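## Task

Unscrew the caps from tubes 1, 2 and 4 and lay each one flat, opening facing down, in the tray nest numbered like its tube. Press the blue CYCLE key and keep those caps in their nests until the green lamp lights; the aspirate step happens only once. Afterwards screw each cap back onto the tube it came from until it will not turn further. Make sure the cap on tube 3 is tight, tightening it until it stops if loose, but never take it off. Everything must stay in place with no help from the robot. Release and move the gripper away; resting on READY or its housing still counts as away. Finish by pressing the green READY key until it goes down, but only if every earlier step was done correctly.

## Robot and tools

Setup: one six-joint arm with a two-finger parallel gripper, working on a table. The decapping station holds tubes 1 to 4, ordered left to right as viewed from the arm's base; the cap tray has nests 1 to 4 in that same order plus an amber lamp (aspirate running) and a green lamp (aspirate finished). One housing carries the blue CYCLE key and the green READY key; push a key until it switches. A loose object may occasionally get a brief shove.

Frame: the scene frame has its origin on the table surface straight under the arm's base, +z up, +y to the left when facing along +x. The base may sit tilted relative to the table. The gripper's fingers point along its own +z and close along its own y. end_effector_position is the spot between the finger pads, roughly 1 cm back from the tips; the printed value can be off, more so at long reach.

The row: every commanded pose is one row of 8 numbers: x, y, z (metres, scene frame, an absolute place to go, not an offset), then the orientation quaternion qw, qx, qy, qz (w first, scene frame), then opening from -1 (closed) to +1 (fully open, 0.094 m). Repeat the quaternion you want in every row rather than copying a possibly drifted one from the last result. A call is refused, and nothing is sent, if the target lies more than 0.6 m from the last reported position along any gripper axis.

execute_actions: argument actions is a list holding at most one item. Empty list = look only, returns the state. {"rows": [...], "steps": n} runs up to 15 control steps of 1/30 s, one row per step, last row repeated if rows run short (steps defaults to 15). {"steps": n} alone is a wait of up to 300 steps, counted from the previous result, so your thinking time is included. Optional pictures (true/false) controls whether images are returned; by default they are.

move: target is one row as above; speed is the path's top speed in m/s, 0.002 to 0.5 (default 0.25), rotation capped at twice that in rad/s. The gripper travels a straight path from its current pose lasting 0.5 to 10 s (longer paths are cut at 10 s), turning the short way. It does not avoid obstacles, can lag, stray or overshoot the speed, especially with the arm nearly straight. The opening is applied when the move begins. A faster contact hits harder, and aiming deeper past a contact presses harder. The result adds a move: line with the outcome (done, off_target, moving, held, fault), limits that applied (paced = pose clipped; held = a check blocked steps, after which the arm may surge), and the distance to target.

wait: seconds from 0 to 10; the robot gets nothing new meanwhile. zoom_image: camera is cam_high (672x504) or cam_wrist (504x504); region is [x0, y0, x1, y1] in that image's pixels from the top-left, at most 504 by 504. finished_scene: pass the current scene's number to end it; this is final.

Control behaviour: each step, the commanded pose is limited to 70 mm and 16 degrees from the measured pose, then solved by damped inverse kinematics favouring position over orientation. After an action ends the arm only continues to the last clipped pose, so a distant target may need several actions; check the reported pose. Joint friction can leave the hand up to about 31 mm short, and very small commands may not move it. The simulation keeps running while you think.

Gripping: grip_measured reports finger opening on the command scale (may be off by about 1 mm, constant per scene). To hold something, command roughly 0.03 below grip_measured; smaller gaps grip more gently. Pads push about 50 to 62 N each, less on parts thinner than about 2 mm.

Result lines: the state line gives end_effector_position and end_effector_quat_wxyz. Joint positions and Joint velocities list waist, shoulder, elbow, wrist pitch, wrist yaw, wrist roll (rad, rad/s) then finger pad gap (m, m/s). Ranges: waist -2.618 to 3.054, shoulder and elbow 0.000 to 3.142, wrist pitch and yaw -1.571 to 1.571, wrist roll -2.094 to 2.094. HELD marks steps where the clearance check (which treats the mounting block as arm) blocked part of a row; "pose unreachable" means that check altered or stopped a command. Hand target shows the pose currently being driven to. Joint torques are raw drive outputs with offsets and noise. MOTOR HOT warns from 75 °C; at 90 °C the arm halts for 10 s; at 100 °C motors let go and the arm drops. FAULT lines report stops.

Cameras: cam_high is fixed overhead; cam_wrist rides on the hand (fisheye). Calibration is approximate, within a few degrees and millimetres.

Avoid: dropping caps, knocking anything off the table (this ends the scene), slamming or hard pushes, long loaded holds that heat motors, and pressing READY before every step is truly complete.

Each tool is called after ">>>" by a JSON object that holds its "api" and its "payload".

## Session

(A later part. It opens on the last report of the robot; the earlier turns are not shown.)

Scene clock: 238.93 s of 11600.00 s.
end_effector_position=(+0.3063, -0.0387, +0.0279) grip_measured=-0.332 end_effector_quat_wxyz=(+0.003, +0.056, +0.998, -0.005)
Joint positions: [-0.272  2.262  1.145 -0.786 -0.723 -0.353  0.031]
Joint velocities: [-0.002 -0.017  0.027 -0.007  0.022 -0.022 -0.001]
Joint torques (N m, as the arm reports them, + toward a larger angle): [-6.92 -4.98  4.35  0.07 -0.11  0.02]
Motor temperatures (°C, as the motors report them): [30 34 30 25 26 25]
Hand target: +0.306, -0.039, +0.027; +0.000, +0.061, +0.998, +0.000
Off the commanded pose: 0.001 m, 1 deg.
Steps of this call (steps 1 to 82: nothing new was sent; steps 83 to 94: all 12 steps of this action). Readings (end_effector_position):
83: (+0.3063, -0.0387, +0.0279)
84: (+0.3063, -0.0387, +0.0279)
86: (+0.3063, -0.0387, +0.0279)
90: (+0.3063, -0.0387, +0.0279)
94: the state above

>>> {"api": "move", "payload": {"target": [0.305,-0.036,0.08,0,0.061,0.998,0,-0.365], "speed": 0.12}}

>>> {"api": "move", "payload": {"target": [0.27,0.10,0.164,0,-0.174,0.985,0,-0.365], "speed": 0.25}}

>>> {"api": "move", "payload": {"target": [0.2435,0.262,0.154,0,-0.819,0.574,0,-0.365], "speed": 0.4}}

Scene clock: 241.27 s of 11600.00 s.
end_effector_position=(+0.3024, -0.0358, +0.0736) grip_measured=-0.332 end_effector_quat_wxyz=(-0.002, +0.066, +0.998, +0.006)
Joint positions: [-0.367  2.23   1.248 -1.022 -0.702 -0.467  0.031]
Joint velocities: [ 0.012 -0.007  0.007  0.007 -0.095 -0.022  0.001]
Joint torques (N m, as the arm reports them, + toward a larger angle): [-7.3  -6.21  5.36  0.    0.01 -0.05]
Motor temperatures (°C, as the motors report them): [30 34 30 25 26 25]
Hand target: +0.304, -0.036, +0.080; +0.000, +0.061, +0.998, -0.001
Off the commanded pose: 0.007 m, 1 deg.
move: done
camera_calibration (this result's frames):
cam_wrist: T_world_to_cam=[[-0.0831624, -0.99642, 0.0152276, -0.0139058], [-0.867799, 0.0799227, 0.490446, 0.270677], [-0.489907, 0.0275722, -0.871338, 0.307049], [0, 0, 0, 1]] pos_world=[0.384163, -0.0439553, 0.135003]

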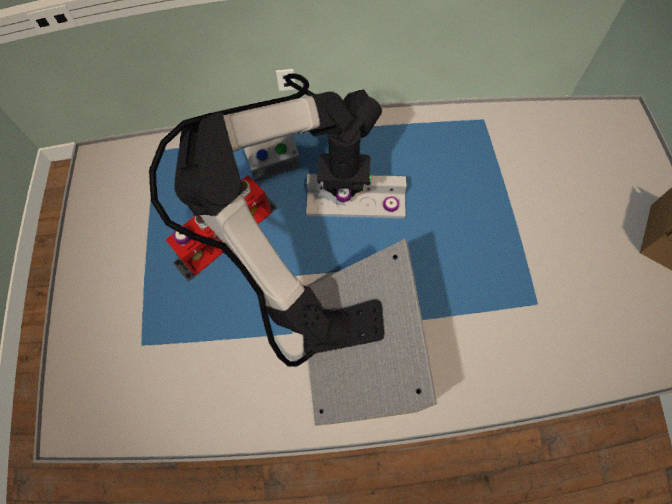

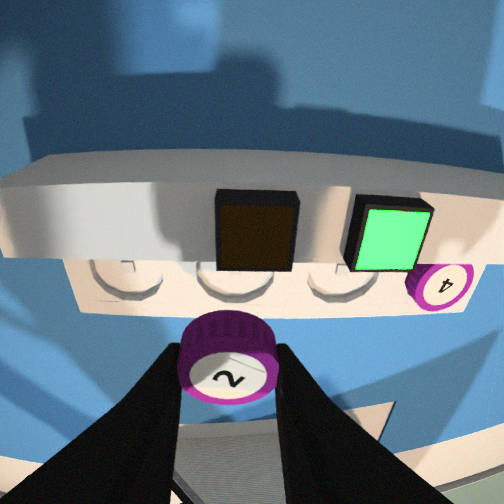

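Scene clock: 242.83 s of 11600.00 s.
end_effector_position=(+0.2684, +0.0950, +0.1620) grip_measured=-0.332 end_effector_quat_wxyz=(-0.000, -0.166, +0.986, -0.003)
Joint positions: [-0.32   1.788  1.307 -1.47  -0.708 -0.864  0.031]
Joint velocities: [-0.012 -0.002 -0.012  0.007  0.066 -0.051 -0.   ]
Joint torques (N m, as the arm reports them, + toward a larger angle): [-4.82 -3.43  5.38 -0.03 -0.14 -0.03]
Motor temperatures (°C, as the motors report them): [30 34 30 25 26 25]
Hand target: +0.269, +0.101, +0.164; +0.000, -0.174, +0.985, +0.000
Off the commanded pose: 0.006 m, 1 deg.
move: done
camera_calibration (this result's frames):
cam_wrist: T_world_to_cam=[[0.371914, -0.92772, 0.0318662, -0.0191605], [-0.815723, -0.310246, 0.488203, 0.210809], [-0.443029, -0.207564, -0.872148, 0.373674], [0, 0, 0, 1]] pos_world=[0.344636, 0.125188, 0.223592]

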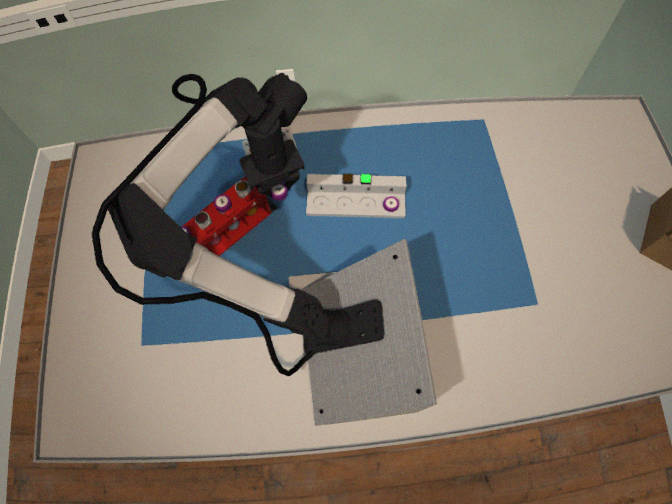

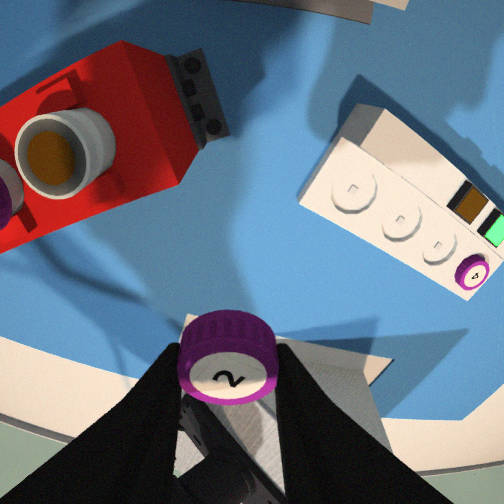

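Scene clock: 245.40 s of 11600.00 s.
end_effector_position=(+0.2460, +0.2555, +0.1503) grip_measured=-0.331 end_effector_quat_wxyz=(+0.004, +0.812, -0.584, +0.001)
Joint positions: [ 0.106  1.505  1.448 -1.502 -0.787 -1.854  0.031]
Joint velocities: [ 0.002 -0.012 -0.007  0.022 -0.037 -0.007  0.001]
Joint torques (N m, as the arm reports them, + toward a larger angle): [-3.73 -4.18  5.19 -0.05 -0.16 -0.04]
Motor temperatures (°C, as the motors report them): [30 34 30 25 26 25]
Hand target: +0.243, +0.263, +0.154; -0.001, +0.819, -0.574, -0.001
Off the commanded pose: 0.008 m, 2 deg.
move: done
camera_calibration (this result's frames):
cam_wrist: T_world_to_cam=[[0.931573, 0.362926, 0.0213762, -0.327377], [0.306326, -0.815237, 0.49148, 0.100491], [0.195798, -0.451301, -0.870627, 0.291766], [0, 0, 0, 1]] pos_world=[0.217065, 0.332412, 0.211628]

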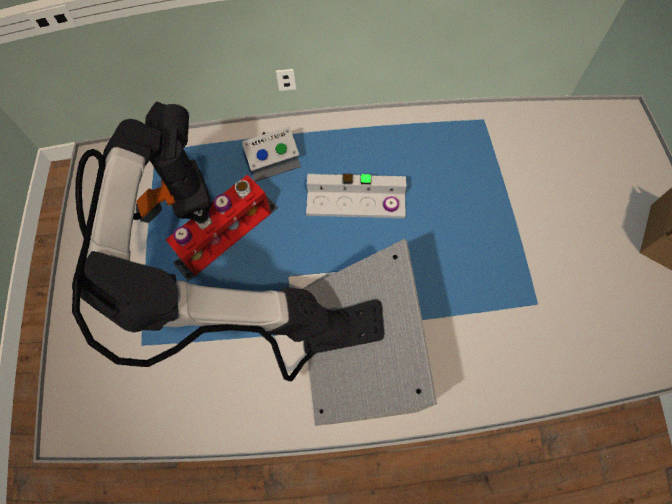

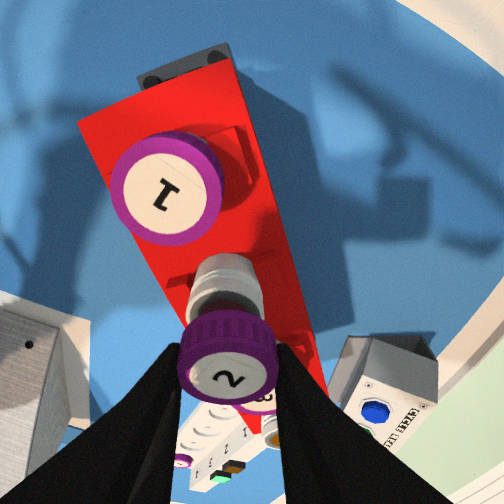

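>>> {"api": "move", "payload": {"target": [0.2420,0.2580,0.141,0,-0.819,0.574,0,-0.365], "speed": 0.02}}

Scene clock: 247.00 s of 11600.00 s.
end_effector_position=(+0.2437, +0.2556, +0.1426) grip_measured=-0.331 end_effector_quat_wxyz=(+0.005, +0.816, -0.578, -0.001)
Joint positions: [ 0.128  1.492  1.415 -1.466 -0.787 -1.842  0.031]
Joint velocities: [-0.007 -0.012  0.017  0.007 -0.007 -0.037  0.001]
Joint torques (N m, as the arm reports them, + toward a larger angle): [-3.61 -4.6   2.76  0.25 -0.13  0.07]
Motor temperatures (°C, as the motors report them): [30 34 30 25 26 25]
Hand target: +0.242, +0.258, +0.141; +0.000, +0.819, -0.574, -0.000
Off the commanded pose: 0.003 m, 1 deg.
move: done
camera_calibration (this result's frames):
cam_wrist: T_world_to_cam=[[0.925937, 0.377303, 0.0168182, -0.326803], [0.321374, -0.810509, 0.489688, 0.100476], [0.198392, -0.448015, -0.871736, 0.284221], [0, 0, 0, 1]] pos_world=[0.213921, 0.332076, 0.20406]

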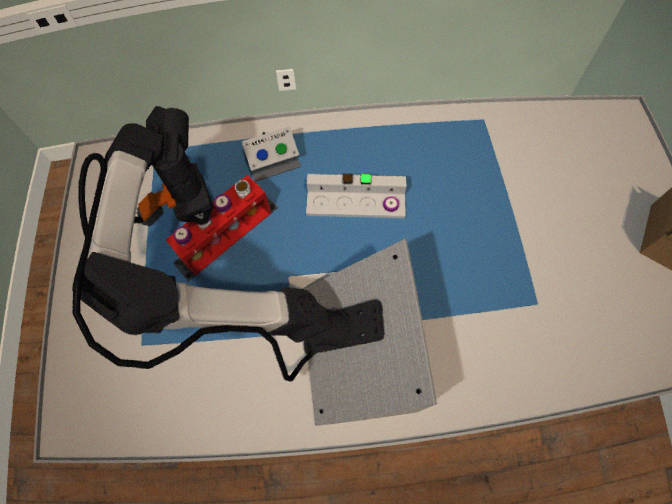

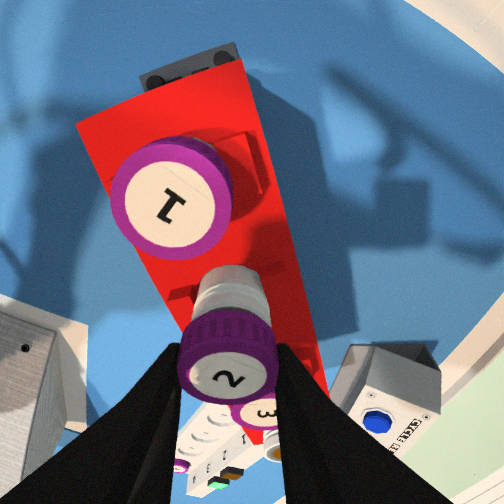

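Need +2 mm y.

>>> {"api": "execute_actions", "payload": {"actions": [{"rows":[[0.2420,0.2605,0.142,0,-0.819,0.574,0,-0.365]],"steps":10}], "pictures": false}}

Scene clock: 247.90 s of 11600.00 s.
end_effector_position=(+0.2437, +0.2563, +0.1418) grip_measured=-0.331 end_effector_quat_wxyz=(+0.005, +0.815, -0.579, -0.002)
Joint positions: [ 0.132  1.492  1.415 -1.463 -0.787 -1.835  0.031]
Joint velocities: [-0.017  0.002 -0.002  0.037 -0.066 -0.007  0.001]
Joint torques (N m, as the arm reports them, + toward a larger angle): [-3.49 -4.61  3.47  0.18 -0.12  0.1 ]
Motor temperatures (°C, as the motors report them): [30 34 30 25 26 25]
Hand target: +0.242, +0.260, +0.142; +0.000, +0.819, -0.574, -0.000
Off the commanded pose: 0.004 m, 1 deg.
Steps of this call (steps 1 to 17: nothing new was sent; steps 18 to 27: all 10 steps of this action). Readings (end_effector_position):
18: (+0.2442, +0.2557, +0.1425)
19: (+0.2440, +0.2559, +0.1423)
21: (+0.2437, +0.2563, +0.1419)
25: (+0.2437, +0.2563, +0.1418)
27: the state above

>>> {"api": "execute_actions", "payload": {"actions": [{"rows":[[0.2425,0.2625,0.141,0,-0.819,0.574,0,-0.365]],"steps":10}], "pictures": false}}

Scene clock: 248.87 s of 11600.00 s.
end_effector_position=(+0.2426, +0.2579, +0.1403) grip_measured=-0.331 end_effector_quat_wxyz=(+0.007, +0.814, -0.580, -0.004)
Joint positions: [ 0.141  1.492  1.415 -1.462 -0.787 -1.824  0.031]
Joint velocities: [-0.027  0.007  0.017 -0.066 -0.037 -0.007 -0.001]
Joint torques (N m, as the arm reports them, + toward a larger angle): [-3.47 -4.73  3.69  0.28 -0.12  0.09]
Motor temperatures (°C, as the motors report them): [30 34 30 25 26 25]
Hand target: +0.242, +0.263, +0.141; -0.000, +0.819, -0.574, -0.000
Off the commanded pose: 0.005 m, 1 deg.
Steps of this call (steps 1 to 19: nothing new was sent; steps 20 to 29: all 10 steps of this action). Readings (end_effector_position):
20: (+0.2436, +0.2566, +0.1416)
21: (+0.2433, +0.2569, +0.1412)
23: (+0.2427, +0.2577, +0.1405)
27: (+0.2425, +0.2579, +0.1403)
29: the state above

>>> {"api": "move", "payload": {"target": [0.2430,0.2585,0.127,0,-0.819,0.574,0,-0.365], "speed": 0.012}}

Scene clock: 250.93 s of 11600.00 s.
end_effector_position=(+0.2435, +0.2583, +0.1306) grip_measured=-0.331 end_effector_quat_wxyz=(+0.001, +0.815, -0.579, -0.004)
Joint positions: [ 0.165  1.478  1.371 -1.396 -0.795 -1.785  0.031]
Joint velocities: [ 0.002 -0.002 -0.002  0.007  0.066 -0.007  0.   ]
Joint torques (N m, as the arm reports them, + toward a larger angle): [-3.2  -4.51  2.58  0.45 -0.05  0.08]
Motor temperatures (°C, as the motors report them): [30 34 30 25 26 25]
Hand target: +0.243, +0.259, +0.127; +0.000, +0.819, -0.574, -0.000
Off the commanded pose: 0.004 m, 1 deg.
move: done
camera_calibration (this result's frames):
cam_wrist: T_world_to_cam=[[0.927228, 0.373905, 0.0210621, -0.327425], [0.318189, -0.816224, 0.482219, 0.111801], [0.197495, -0.440425, -0.875798, 0.273844], [0, 0, 0, 1]] pos_world=[0.213941, 0.334288, 0.192816]

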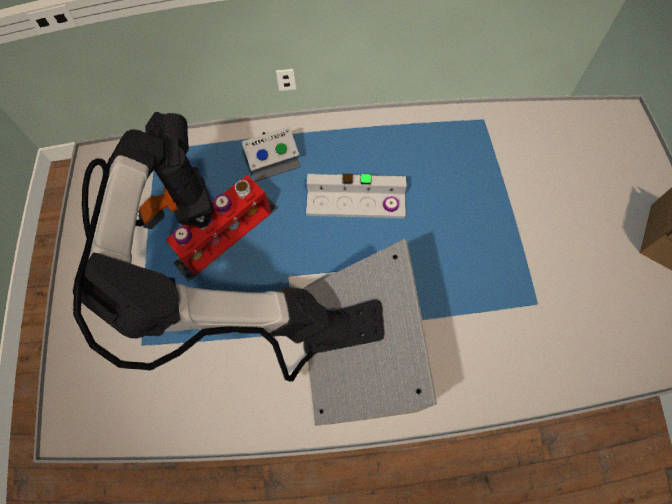

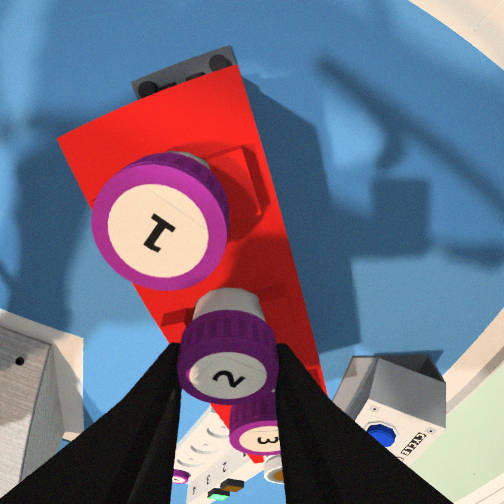

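>>> {"api": "move", "payload": {"target": [0.2436,0.258,0.1255,0,0,1,0,-0.365], "speed": 0.5}}

>>> {"api": "move", "payload": {"target": [0.2436,0.258,0.1245,0,0.793,0.609,0,-0.365], "speed": 0.5}}

>>> {"api": "execute_actions", "payload": {"actions": [{"rows":[[0.2436,0.258,0.127,0,0.79,0.613,0,-0.15],[0.2436,0.258,0.127,0,0.79,0.613,0,-0.15],[0.2436,0.258,0.127,0,0.79,0.613,0,-0.15],[0.2436,0.258,0.127,0,0.79,0.613,0,-0.15],[0.2436,0.258,0.127,0,0.76,0.65,0,-0.15],[0.2436,0.258,0.127,0,0.72,0.694,0,-0.15],[0.2436,0.258,0.127,0,0.537,0.843,0,-0.15]],"steps":15}], "pictures": false}}

Scene clock: 255.23 s of 11600.00 s.
end_effector_position=(+0.2442, +0.2579, +0.1299) grip_measured=-0.332 end_effector_quat_wxyz=(-0.002, +0.004, +1.000, -0.000)
Joint positions: [ 0.168  1.478  1.369 -1.39  -0.79   0.135  0.031]
Joint velocities: [ 0.002  0.002 -0.007 -0.007  0.007  0.022 -0.   ]
Joint torques (N m, as the arm reports them, + toward a larger angle): [-3.22 -4.52  2.31  0.53 -0.02  0.09]
Motor temperatures (°C, as the motors report them): [30 34 30 25 26 25]
Hand target: +0.244, +0.258, +0.126; -0.001, +0.000, +1.000, +0.000
Off the commanded pose: 0.004 m, 1 deg.
move: done
camera_calibration (this result's frames):
cam_wrist: T_world_to_cam=[[0.0405423, -0.998811, 0.0270655, 0.241844], [-0.870823, -0.0220394, 0.491103, 0.196027], [-0.489922, -0.0434797, -0.870681, 0.337719], [0, 0, 0, 1]] pos_world=[0.326356, 0.260561, 0.19123]

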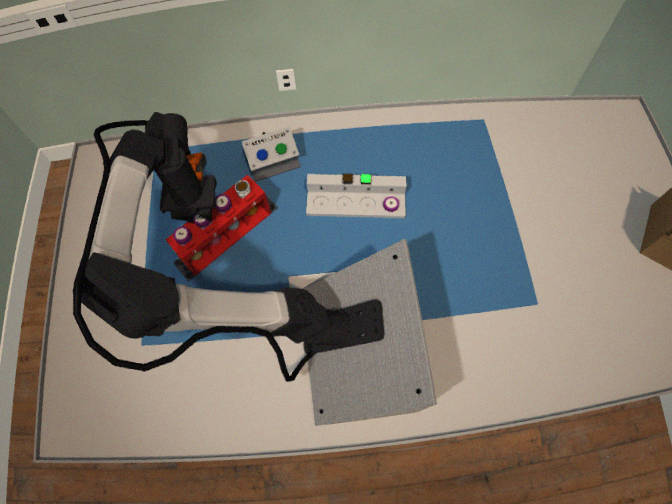

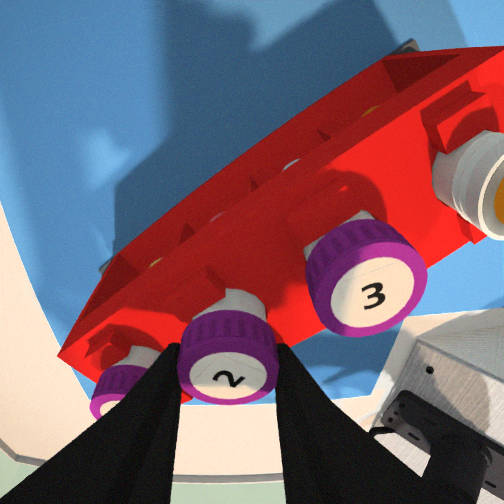

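Scene clock: 257.83 s of 11600.00 s.
end_effector_position=(+0.2437, +0.2573, +0.1290) grip_measured=-0.332 end_effector_quat_wxyz=(-0.000, +0.794, +0.608, -0.004)
Joint positions: [ 0.171  1.478  1.367 -1.389 -0.786  1.963  0.031]
Joint velocities: [-0.012  0.007  0.012 -0.022  0.007 -0.007  0.001]
Joint torques (N m, as the arm reports them, + toward a larger angle): [-3.15 -4.54  2.18  0.46 -0.02  0.17]
Motor temperatures (°C, as the motors report them): [30 34 30 25 26 25]
Hand target: +0.244, +0.258, +0.125; -0.000, +0.793, +0.609, -0.000
Off the commanded pose: 0.005 m, 1 deg.
move: done
camera_calibration (this result's frames):
cam_wrist: T_world_to_cam=[[-0.976159, 0.214613, 0.0324657, 0.176177], [0.20349, 0.852814, 0.480937, -0.289632], [0.0755283, 0.476078, -0.876154, 0.0658848], [0, 0, 0, 1]] pos_world=[0.225938, 0.177826, 0.1913]

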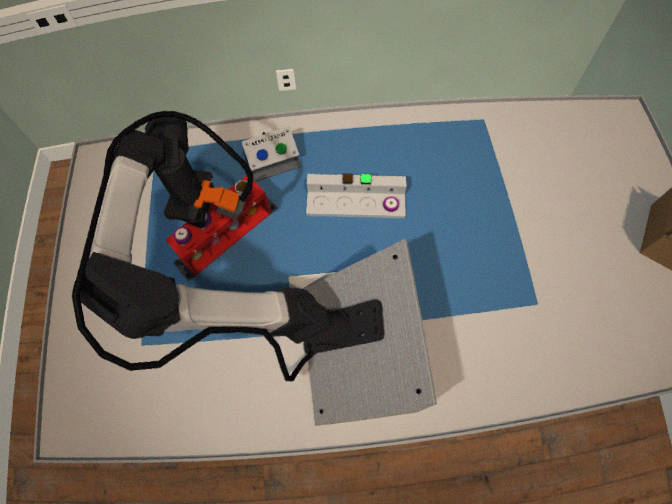

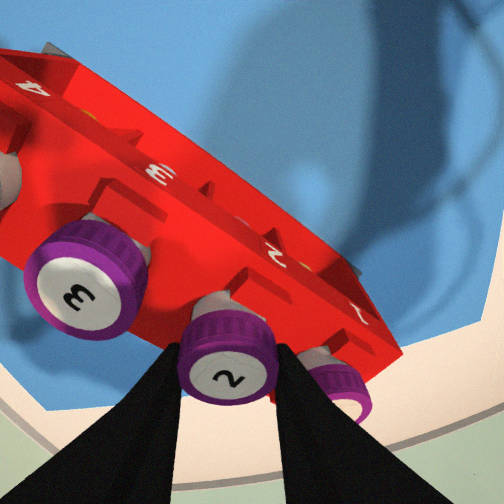

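Scene clock: 258.33 s of 11600.00 s.
end_effector_position=(+0.2445, +0.2584, +0.1283) grip_measured=-0.152 end_effector_quat_wxyz=(+0.005, +0.642, +0.767, +0.001)
Joint positions: [ 0.176  1.463  1.354 -1.363 -0.784  1.544  0.04 ]
Joint velocities: [-0.012 -0.022 -0.012 -0.022 -0.022 -1.209  0.001]
Joint torques (N m, as the arm reports them, + toward a larger angle): [-3.57 -4.75  2.9   0.3   0.1   0.  ]
Motor temperatures (°C, as the motors report them): [30 34 30 25 26 25]
Hand target: +0.244, +0.258, +0.127; +0.012, +0.557, +0.830, +0.001
Off the commanded pose: 0.002 m, 15 deg; orientation clipped at the last step of the last action.
Steps of this call (steps 1 to 15: all 15 steps of this action). Readings (end_effector_position):
1: (+0.2437, +0.2573, +0.1290)
2: (+0.2440, +0.2574, +0.1290)
4: (+0.2443, +0.2574, +0.1290)
8: (+0.2448, +0.2574, +0.1284)
15: the state above

>>> {"api": "move", "payload": {"target": [0.2426,0.258,0.124,0,-0.743,0.669,0,-0.15], "speed": 0.5}}

>>> {"api": "execute_actions", "payload": {"actions": [{"rows":[[0.2436,0.258,0.125,0,-0.743,0.669,0,-0.36]],"steps":10}], "pictures": false}}

>>> {"api": "move", "payload": {"target": [0.2436,0.258,0.121,0,0.602,0.799,0,-0.36], "speed": 0.5}}

Scene clock: 262.93 s of 11600.00 s.
end_effector_position=(+0.2448, +0.2575, +0.1260) grip_measured=-0.152 end_effector_quat_wxyz=(-0.001, +0.739, -0.673, +0.004)
Joint positions: [ 0.18   1.463  1.345 -1.35  -0.784 -1.508  0.04 ]
Joint velocities: [-0.007  0.002  0.037 -0.007 -0.037  0.081 -0.   ]
Joint torques (N m, as the arm reports them, + toward a larger angle): [-3.66 -3.87  3.4   0.16 -0.12 -0.03]
Motor temperatures (°C, as the motors report them): [30 34 30 25 26 25]
Hand target: +0.243, +0.258, +0.124; -0.000, +0.743, -0.669, -0.000
Off the commanded pose: 0.003 m, 1 deg.
move: done
camera_calibration (this result's frames):
cam_wrist: T_world_to_cam=[[0.989407, 0.141171, 0.0338323, -0.285117], [0.10655, -0.864487, 0.491233, 0.176087], [0.0985954, -0.482425, -0.870371, 0.303515], [0, 0, 0, 1]] pos_world=[0.233409, 0.338898, 0.187317]

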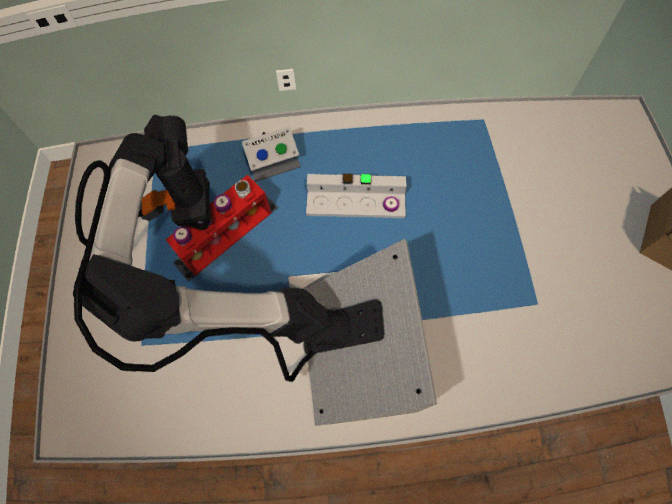

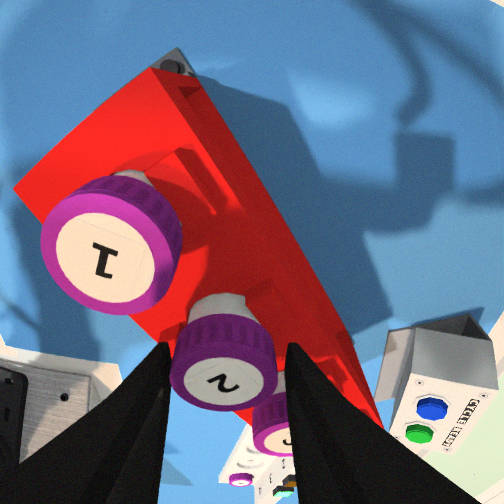

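Scene clock: 263.27 s of 11600.00 s.
end_effector_position=(+0.2436, +0.2573, +0.1260) grip_measured=-0.324 end_effector_quat_wxyz=(+0.000, +0.740, -0.673, +0.003)
Joint positions: [ 0.18   1.463  1.345 -1.357 -0.784 -1.514  0.032]
Joint velocities: [ 0.002  0.007 -0.012 -0.007  0.022  0.051 -0.001]
Joint torques (N m, as the arm reports them, + toward a larger angle): [-4.04 -3.57  3.95  0.16 -0.11 -0.05]
Motor temperatures (°C, as the motors report them): [30 34 30 25 26 25]
Hand target: +0.244, +0.258, +0.125; -0.000, +0.743, -0.669, -0.000
Off the commanded pose: 0.001 m, 1 deg.
Steps of this call (steps 1 to 10: all 10 steps of this action). Readings (end_effector_position):
1: (+0.2446, +0.2575, +0.1260)
2: (+0.2436, +0.2572, +0.1260)
4: (+0.2436, +0.2573, +0.1260)
8: (+0.2436, +0.2573, +0.1260)
10: the state above

Scene clock: 267.33 s of 11600.00 s.
end_effector_position=(+0.2440, +0.2568, +0.1242) grip_measured=-0.324 end_effector_quat_wxyz=(+0.002, +0.523, +0.852, -0.004)
Joint positions: [ 0.186  1.468  1.345 -1.353 -0.779  1.256  0.032]
Joint velocities: [-0.007 -0.012 -0.017 -0.037 -0.081  0.051 -0.   ]
Joint torques (N m, as the arm reports them, + toward a larger angle): [-3.9  -3.14  3.77  0.16 -0.1   1.4 ]
Motor temperatures (°C, as the motors report them): [30 34 30 25 26 25]
Hand target: +0.244, +0.258, +0.121; -0.007, +0.597, +0.802, -0.002
Off the commanded pose: 0.003 m, 11 deg.
move: off_target; limits=paced
camera_calibration (this result's frames):
cam_wrist: T_world_to_cam=[[-0.868557, -0.494585, 0.0315421, 0.332717], [-0.421058, 0.770007, 0.479375, -0.113068], [-0.261379, 0.403083, -0.877043, 0.162937], [0, 0, 0, 1]] pos_world=[0.283964, 0.185943, 0.18661]

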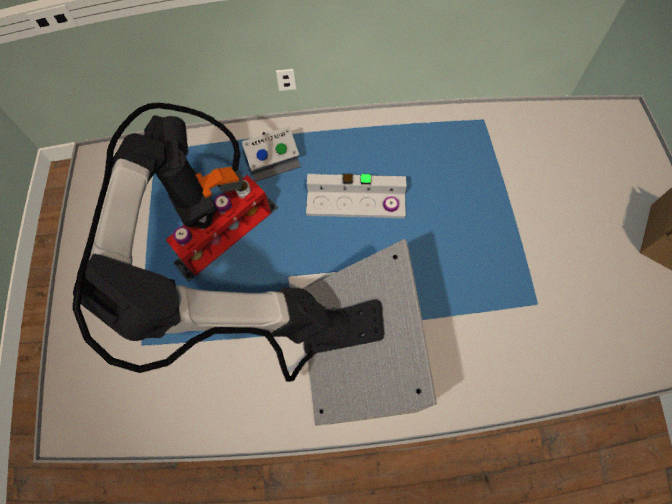

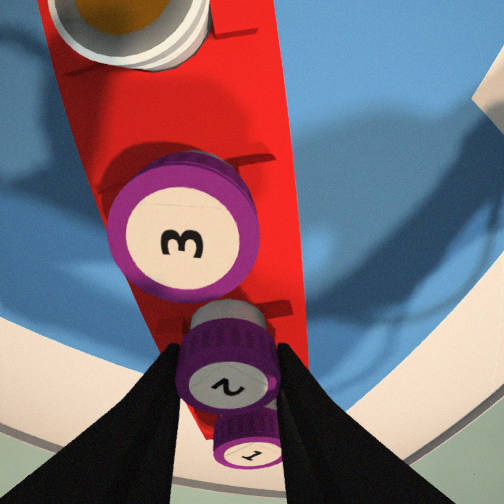

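>>> {"api": "execute_actions", "payload": {"actions": [{"rows":[[0.244,0.2575,0.1242,0,0.523,0.852,0,-0.36],[0.244,0.2575,0.1242,0,0.523,0.852,0,-0.36],[0.244,0.2575,0.1242,0,0.523,0.852,0,-0.36],[0.2436,0.258,0.123,0,0.523,0.852,0,-0.15]],"steps":15}]}}

Scene clock: 269.67 s of 11600.00 s.
end_effector_position=(+0.2440, +0.2569, +0.1242) grip_measured=-0.152 end_effector_quat_wxyz=(+0.002, +0.520, +0.854, -0.004)
Joint positions: [ 0.186  1.467  1.345 -1.353 -0.78   1.25   0.04 ]
Joint velocities: [-0.012 -0.012 -0.002 -0.022  0.007  0.007 -0.001]
Joint torques (N m, as the arm reports them, + toward a larger angle): [-4.1  -3.94  3.43  0.25 -0.05  0.1 ]
Motor temperatures (°C, as the motors report them): [29 34 30 25 26 26]
Hand target: +0.244, +0.258, +0.123; -0.000, +0.523, +0.852, -0.000
Off the commanded pose: 0.002 m, 1 deg.
Steps of this call (steps 1 to 55: nothing new was sent; steps 56 to 70: all 15 steps of this action). Readings (end_effector_position):
56: (+0.2440, +0.2569, +0.1242)
57: (+0.2440, +0.2569, +0.1242)
59: (+0.2440, +0.2569, +0.1242)
63: (+0.2440, +0.2569, +0.1242)
70: the state above
camera_calibration (this result's frames):
cam_wrist: T_world_to_cam=[[-0.86501, -0.500783, 0.0312114, 0.333505], [-0.426609, 0.76678, 0.479638, -0.111067], [-0.264127, 0.401577, -0.876911, 0.163972], [0, 0, 0, 1]] pos_world=[0.284412, 0.186331, 0.186652]

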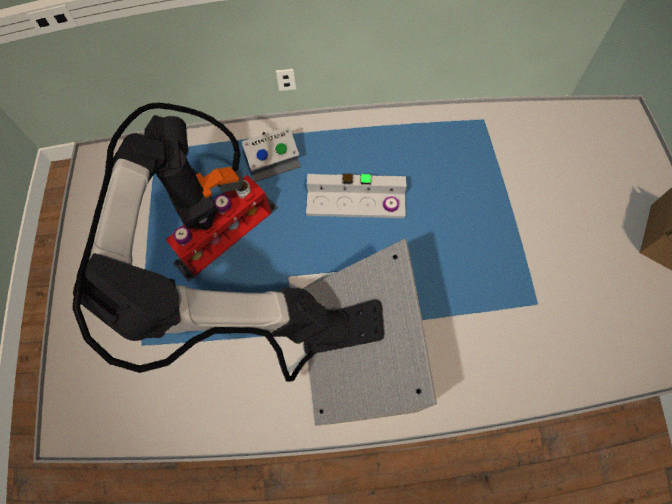

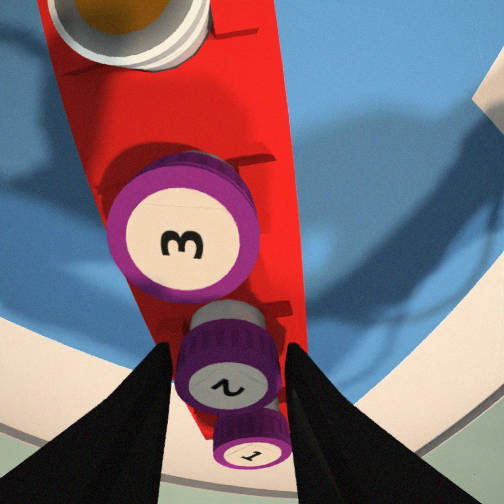

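>>> {"api": "execute_actions", "payload": {"actions": [{"rows":[[0.244,0.257,0.1235,0,0.52,0.854,0,-0.36]],"steps":8}], "pictures": false}}

>>> {"api": "move", "payload": {"target": [0.244,0.257,0.122,0,0.602,0.799,0,-0.36], "speed": 0.15}}

Scene clock: 270.77 s of 11600.00 s.
end_effector_position=(+0.2440, +0.2570, +0.1242) grip_measured=-0.321 end_effector_quat_wxyz=(+0.002, +0.521, +0.854, -0.004)
Joint positions: [ 0.186  1.467  1.345 -1.353 -0.78   1.252  0.032]
Joint velocities: [ 0.002 -0.002  0.002  0.007 -0.037 -0.051  0.001]
Joint torques (N m, as the arm reports them, + toward a larger angle): [-4.5  -3.88  3.46  0.23 -0.06 -0.01]
Motor temperatures (°C, as the motors report them): [29 34 30 25 26 26]
Hand target: +0.244, +0.257, +0.124; +0.000, +0.520, +0.854, +0.000
Off the commanded pose: 0.001 m, 1 deg.
Steps of this call (steps 1 to 25: nothing new was sent; steps 26 to 33: all 8 steps of this action). Readings (end_effector_position):
26: (+0.2440, +0.2569, +0.1242)
27: (+0.2440, +0.2569, +0.1242)
29: (+0.2440, +0.2570, +0.1242)
33: the state above

Scene clock: 271.93 s of 11600.00 s.
end_effector_position=(+0.2441, +0.2568, +0.1241) grip_measured=-0.321 end_effector_quat_wxyz=(+0.003, +0.537, +0.844, -0.004)
Joint positions: [ 0.186  1.467  1.345 -1.352 -0.778  1.29   0.032]
Joint velocities: [-0.007 -0.027 -0.002 -0.066 -0.022 -0.007  0.001]
Joint torques (N m, as the arm reports them, + toward a larger angle): [-4.38 -3.31  3.61  0.16 -0.08  1.13]
Motor temperatures (°C, as the motors report them): [29 34 30 25 26 26]
Hand target: +0.244, +0.257, +0.122; -0.005, +0.599, +0.801, -0.001
Off the commanded pose: 0.002 m, 9 deg.
move: off_target
camera_calibration (this result's frames):
cam_wrist: T_world_to_cam=[[-0.884122, -0.46622, 0.031091, 0.329395], [-0.396442, 0.783687, 0.478193, -0.122396], [-0.247309, 0.410455, -0.877704, 0.157645], [0, 0, 0, 1]] pos_world=[0.281689, 0.184784, 0.186653]

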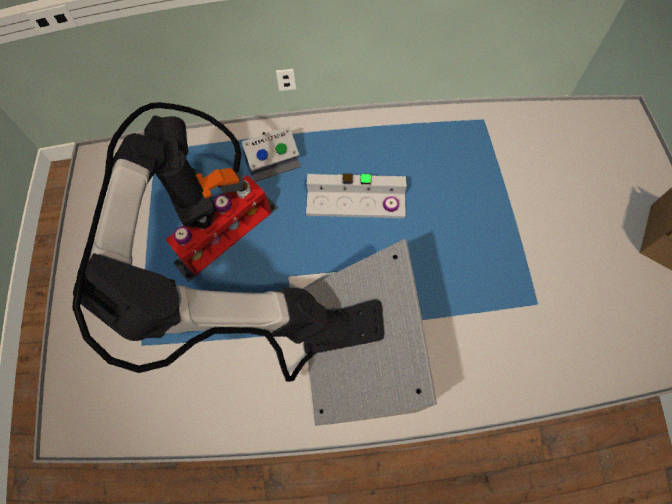

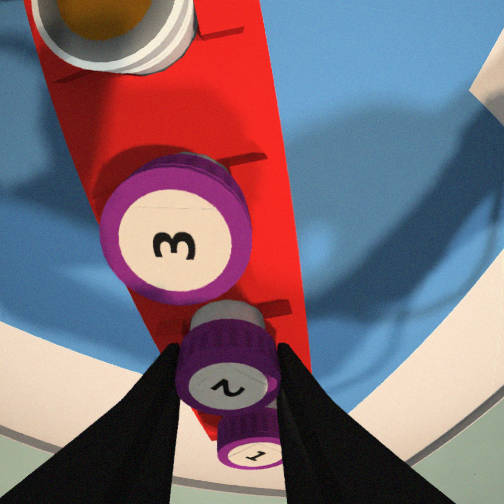

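>>> {"api": "execute_actions", "payload": {"actions": [{"rows":[[0.244,0.257,0.1242,0,0.53,0.848,0,-0.36],[0.244,0.257,0.1242,0,0.53,0.848,0,-0.36],[0.244,0.257,0.1242,0,0.53,0.848,0,-0.36],[0.244,0.257,0.1242,0,0.53,0.848,0,-0.1]],"steps":10}], "pictures": false}}

>>> {"api": "move", "payload": {"target": [0.245,0.257,0.155,0,0.53,0.848,0,-0.1], "speed": 0.15}}

>>> {"api": "move", "payload": {"target": [0.28,0.08,0.155,0,0.342,0.94,0,-0.1], "speed": 0.35}}

>>> {"api": "move", "payload": {"target": [0.293,-0.149,0.072,0,0.061,0.998,0,-0.1], "speed": 0.3}}

Scene clock: 274.03 s of 11600.00 s.
end_effector_position=(+0.2441, +0.2570, +0.1241) grip_measured=-0.102 end_effector_quat_wxyz=(+0.003, +0.524, +0.851, -0.004)
Joint positions: [ 0.186  1.467  1.345 -1.352 -0.779  1.261  0.042]
Joint velocities: [-0.002  0.017 -0.022 -0.007  0.022  0.007  0.001]
Joint torques (N m, as the arm reports them, + toward a larger angle): [-4.74 -3.83  3.63  0.15 -0.08  0.1 ]
Motor temperatures (°C, as the motors report them): [29 34 30 25 26 26]
Hand target: +0.244, +0.257, +0.124; +0.000, +0.530, +0.848, -0.000
Off the commanded pose: 0.000 m, 1 deg.
Steps of this call (steps 1 to 53: nothing new was sent; steps 54 to 63: all 10 steps of this action). Readings (end_effector_position):
54: (+0.2441, +0.2568, +0.1241)
55: (+0.2441, +0.2568, +0.1241)
57: (+0.2441, +0.2569, +0.1241)
61: (+0.2441, +0.2570, +0.1241)
63: the state above

Scene clock: 275.23 s of 11600.00 s.
end_effector_position=(+0.2429, +0.2560, +0.1528) grip_measured=-0.102 end_effector_quat_wxyz=(+0.005, +0.527, +0.850, -0.003)
Joint positions: [ 0.103  1.487  1.443 -1.505 -0.782  1.154  0.042]
Joint velocities: [-0.022  0.017  0.012  0.007 -0.022 -0.037 -0.   ]
Joint torques (N m, as the arm reports them, + toward a larger angle): [-5.18 -2.32  5.21 -0.01 -0.09 -0.04]
Motor temperatures (°C, as the motors report them): [30 34 30 25 26 26]
Hand target: +0.245, +0.257, +0.155; +0.001, +0.530, +0.848, +0.000
Off the commanded pose: 0.003 m, 1 deg.
move: done
camera_calibration (this result's frames):
cam_wrist: T_world_to_cam=[[-0.87277, -0.487389, 0.0269233, 0.330344], [-0.417659, 0.774177, 0.475617, -0.127995], [-0.252654, 0.403859, -0.87924, 0.18608], [0, 0, 0, 1]] pos_world=[0.28187, 0.184947, 0.215591]

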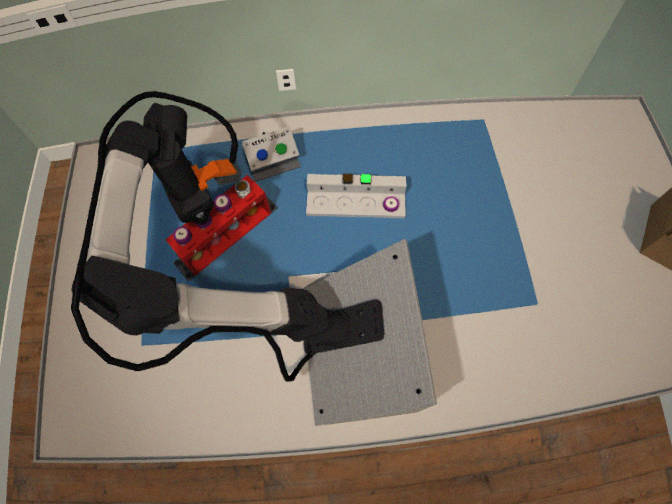

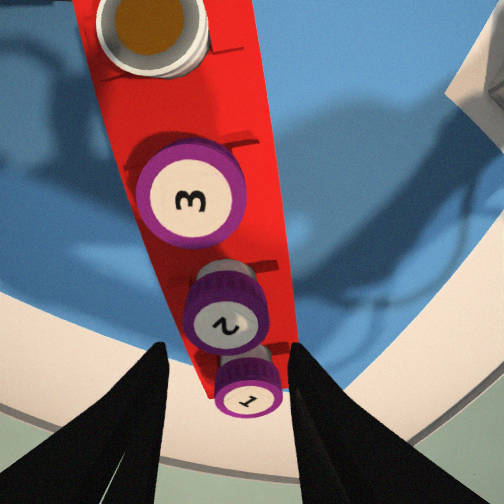

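Scene clock: 276.63 s of 11600.00 s.
end_effector_position=(+0.2773, +0.0820, +0.1525) grip_measured=-0.102 end_effector_quat_wxyz=(-0.003, +0.347, +0.938, +0.002)
Joint positions: [-0.319  1.847  1.308 -1.425 -0.716  0.17   0.042]
Joint velocities: [-0.012 -0.027  0.017  0.007 -0.037 -0.007  0.   ]
Joint torques (N m, as the arm reports them, + toward a larger angle): [-6.37 -2.71  5.54  0.22  0.06 -0.01]
Motor temperatures (°C, as the motors report them): [30 34 30 25 26 26]
Hand target: +0.281, +0.079, +0.155; +0.001, +0.342, +0.940, -0.002
Off the commanded pose: 0.004 m, 1 deg.
move: done
camera_calibration (this result's frames):
cam_wrist: T_world_to_cam=[[-0.613495, -0.789303, 0.0250008, 0.228724], [-0.67924, 0.543566, 0.493122, 0.11005], [-0.402812, 0.285546, -0.869601, 0.314697], [0, 0, 0, 1]] pos_world=[0.341835, 0.0308525, 0.213674]

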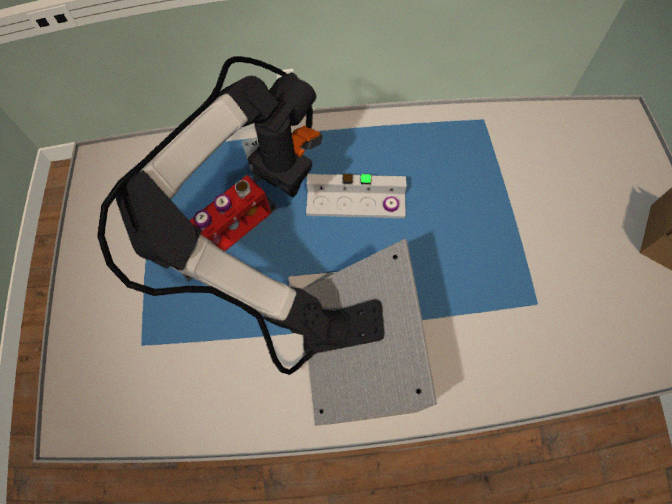

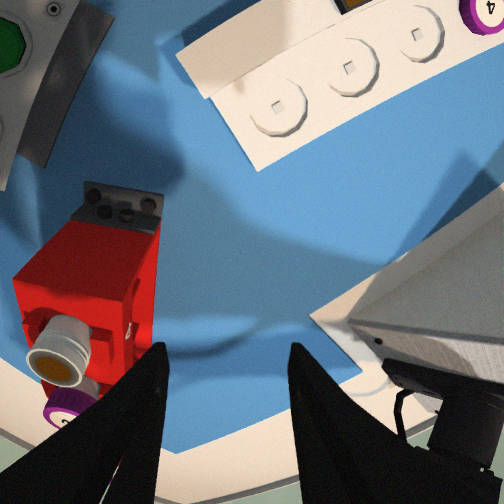

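Scene clock: 278.27 s of 11600.00 s.
end_effector_position=(+0.2897, -0.1443, +0.0692) grip_measured=-0.102 end_effector_quat_wxyz=(-0.006, +0.070, +0.997, +0.008)
Joint positions: [-0.566  2.562  1.456 -1.041 -0.604 -0.683  0.042]
Joint velocities: [ 0.012 -0.017 -0.007 -0.081  0.007 -0.051 -0.001]
Joint torques (N m, as the arm reports them, + toward a larger angle): [-7.46 -6.92  5.76  0.29  0.03 -0.04]
Motor temperatures (°C, as the motors report them): [30 34 30 25 26 26]
Hand target: +0.293, -0.151, +0.072; -0.000, +0.062, +0.998, -0.001
Off the commanded pose: 0.006 m, 2 deg.
move: done
camera_calibration (this result's frames):
cam_wrist: T_world_to_cam=[[-0.0921632, -0.995677, 0.0115485, -0.120072], [-0.863432, 0.0856883, 0.497134, 0.269574], [-0.495974, 0.0358461, -0.867597, 0.302703], [0, 0, 0, 1]] pos_world=[0.371825, -0.153503, 0.129997]

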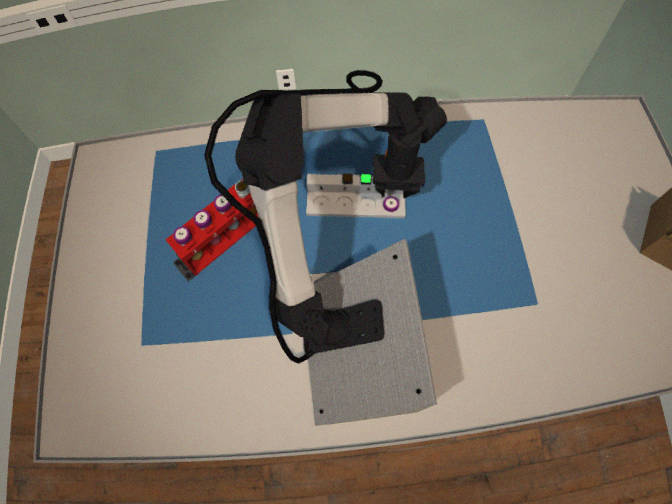

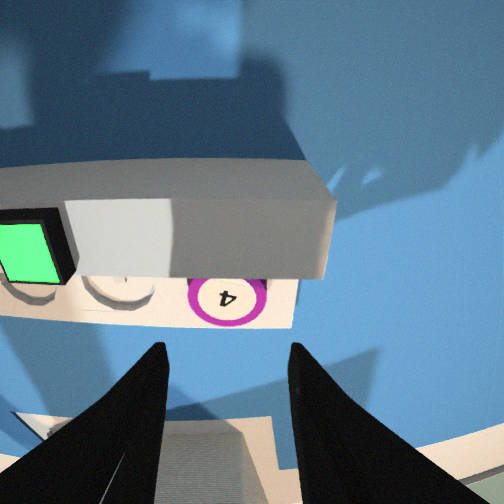

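>>> {"api": "move", "payload": {"target": [0.2875,-0.1435,0.021,0,0.061,0.998,0,-0.1], "speed": 0.04}}

Scene clock: 280.87 s of 11600.00 s.
end_effector_position=(+0.2902, -0.1439, +0.0283) grip_measured=-0.102 end_effector_quat_wxyz=(+0.000, +0.057, +0.998, -0.005)
Joint positions: [-0.493  2.575  1.338 -0.835 -0.631 -0.615  0.042]
Joint velocities: [ 0.017 -0.017 -0.007 -0.051 -0.037  0.007  0.001]
Joint torques (N m, as the arm reports them, + toward a larger angle): [-6.23 -6.37  2.96  0.46 -0.1   0.1 ]
Motor temperatures (°C, as the motors report them): [30 34 30 25 26 26]
Hand target: +0.288, -0.143, +0.021; -0.000, +0.061, +0.998, +0.000
Off the commanded pose: 0.008 m, 1 deg.
move: done
camera_calibration (this result's frames):
cam_wrist: T_world_to_cam=[[-0.0654561, -0.997216, 0.0357218, -0.127794], [-0.870711, 0.0745656, 0.486109, 0.291118], [-0.487419, 0.000715417, -0.873168, 0.260064], [0, 0, 0, 1]] pos_world=[0.371875, -0.149331, 0.0901301]

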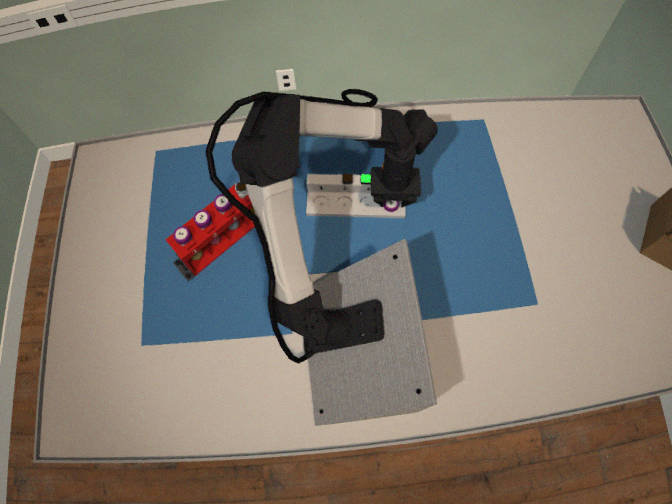

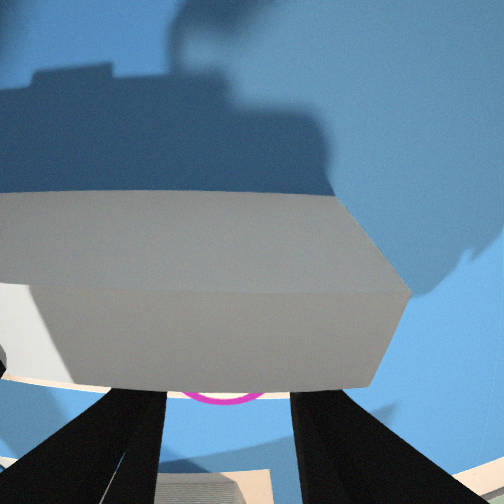

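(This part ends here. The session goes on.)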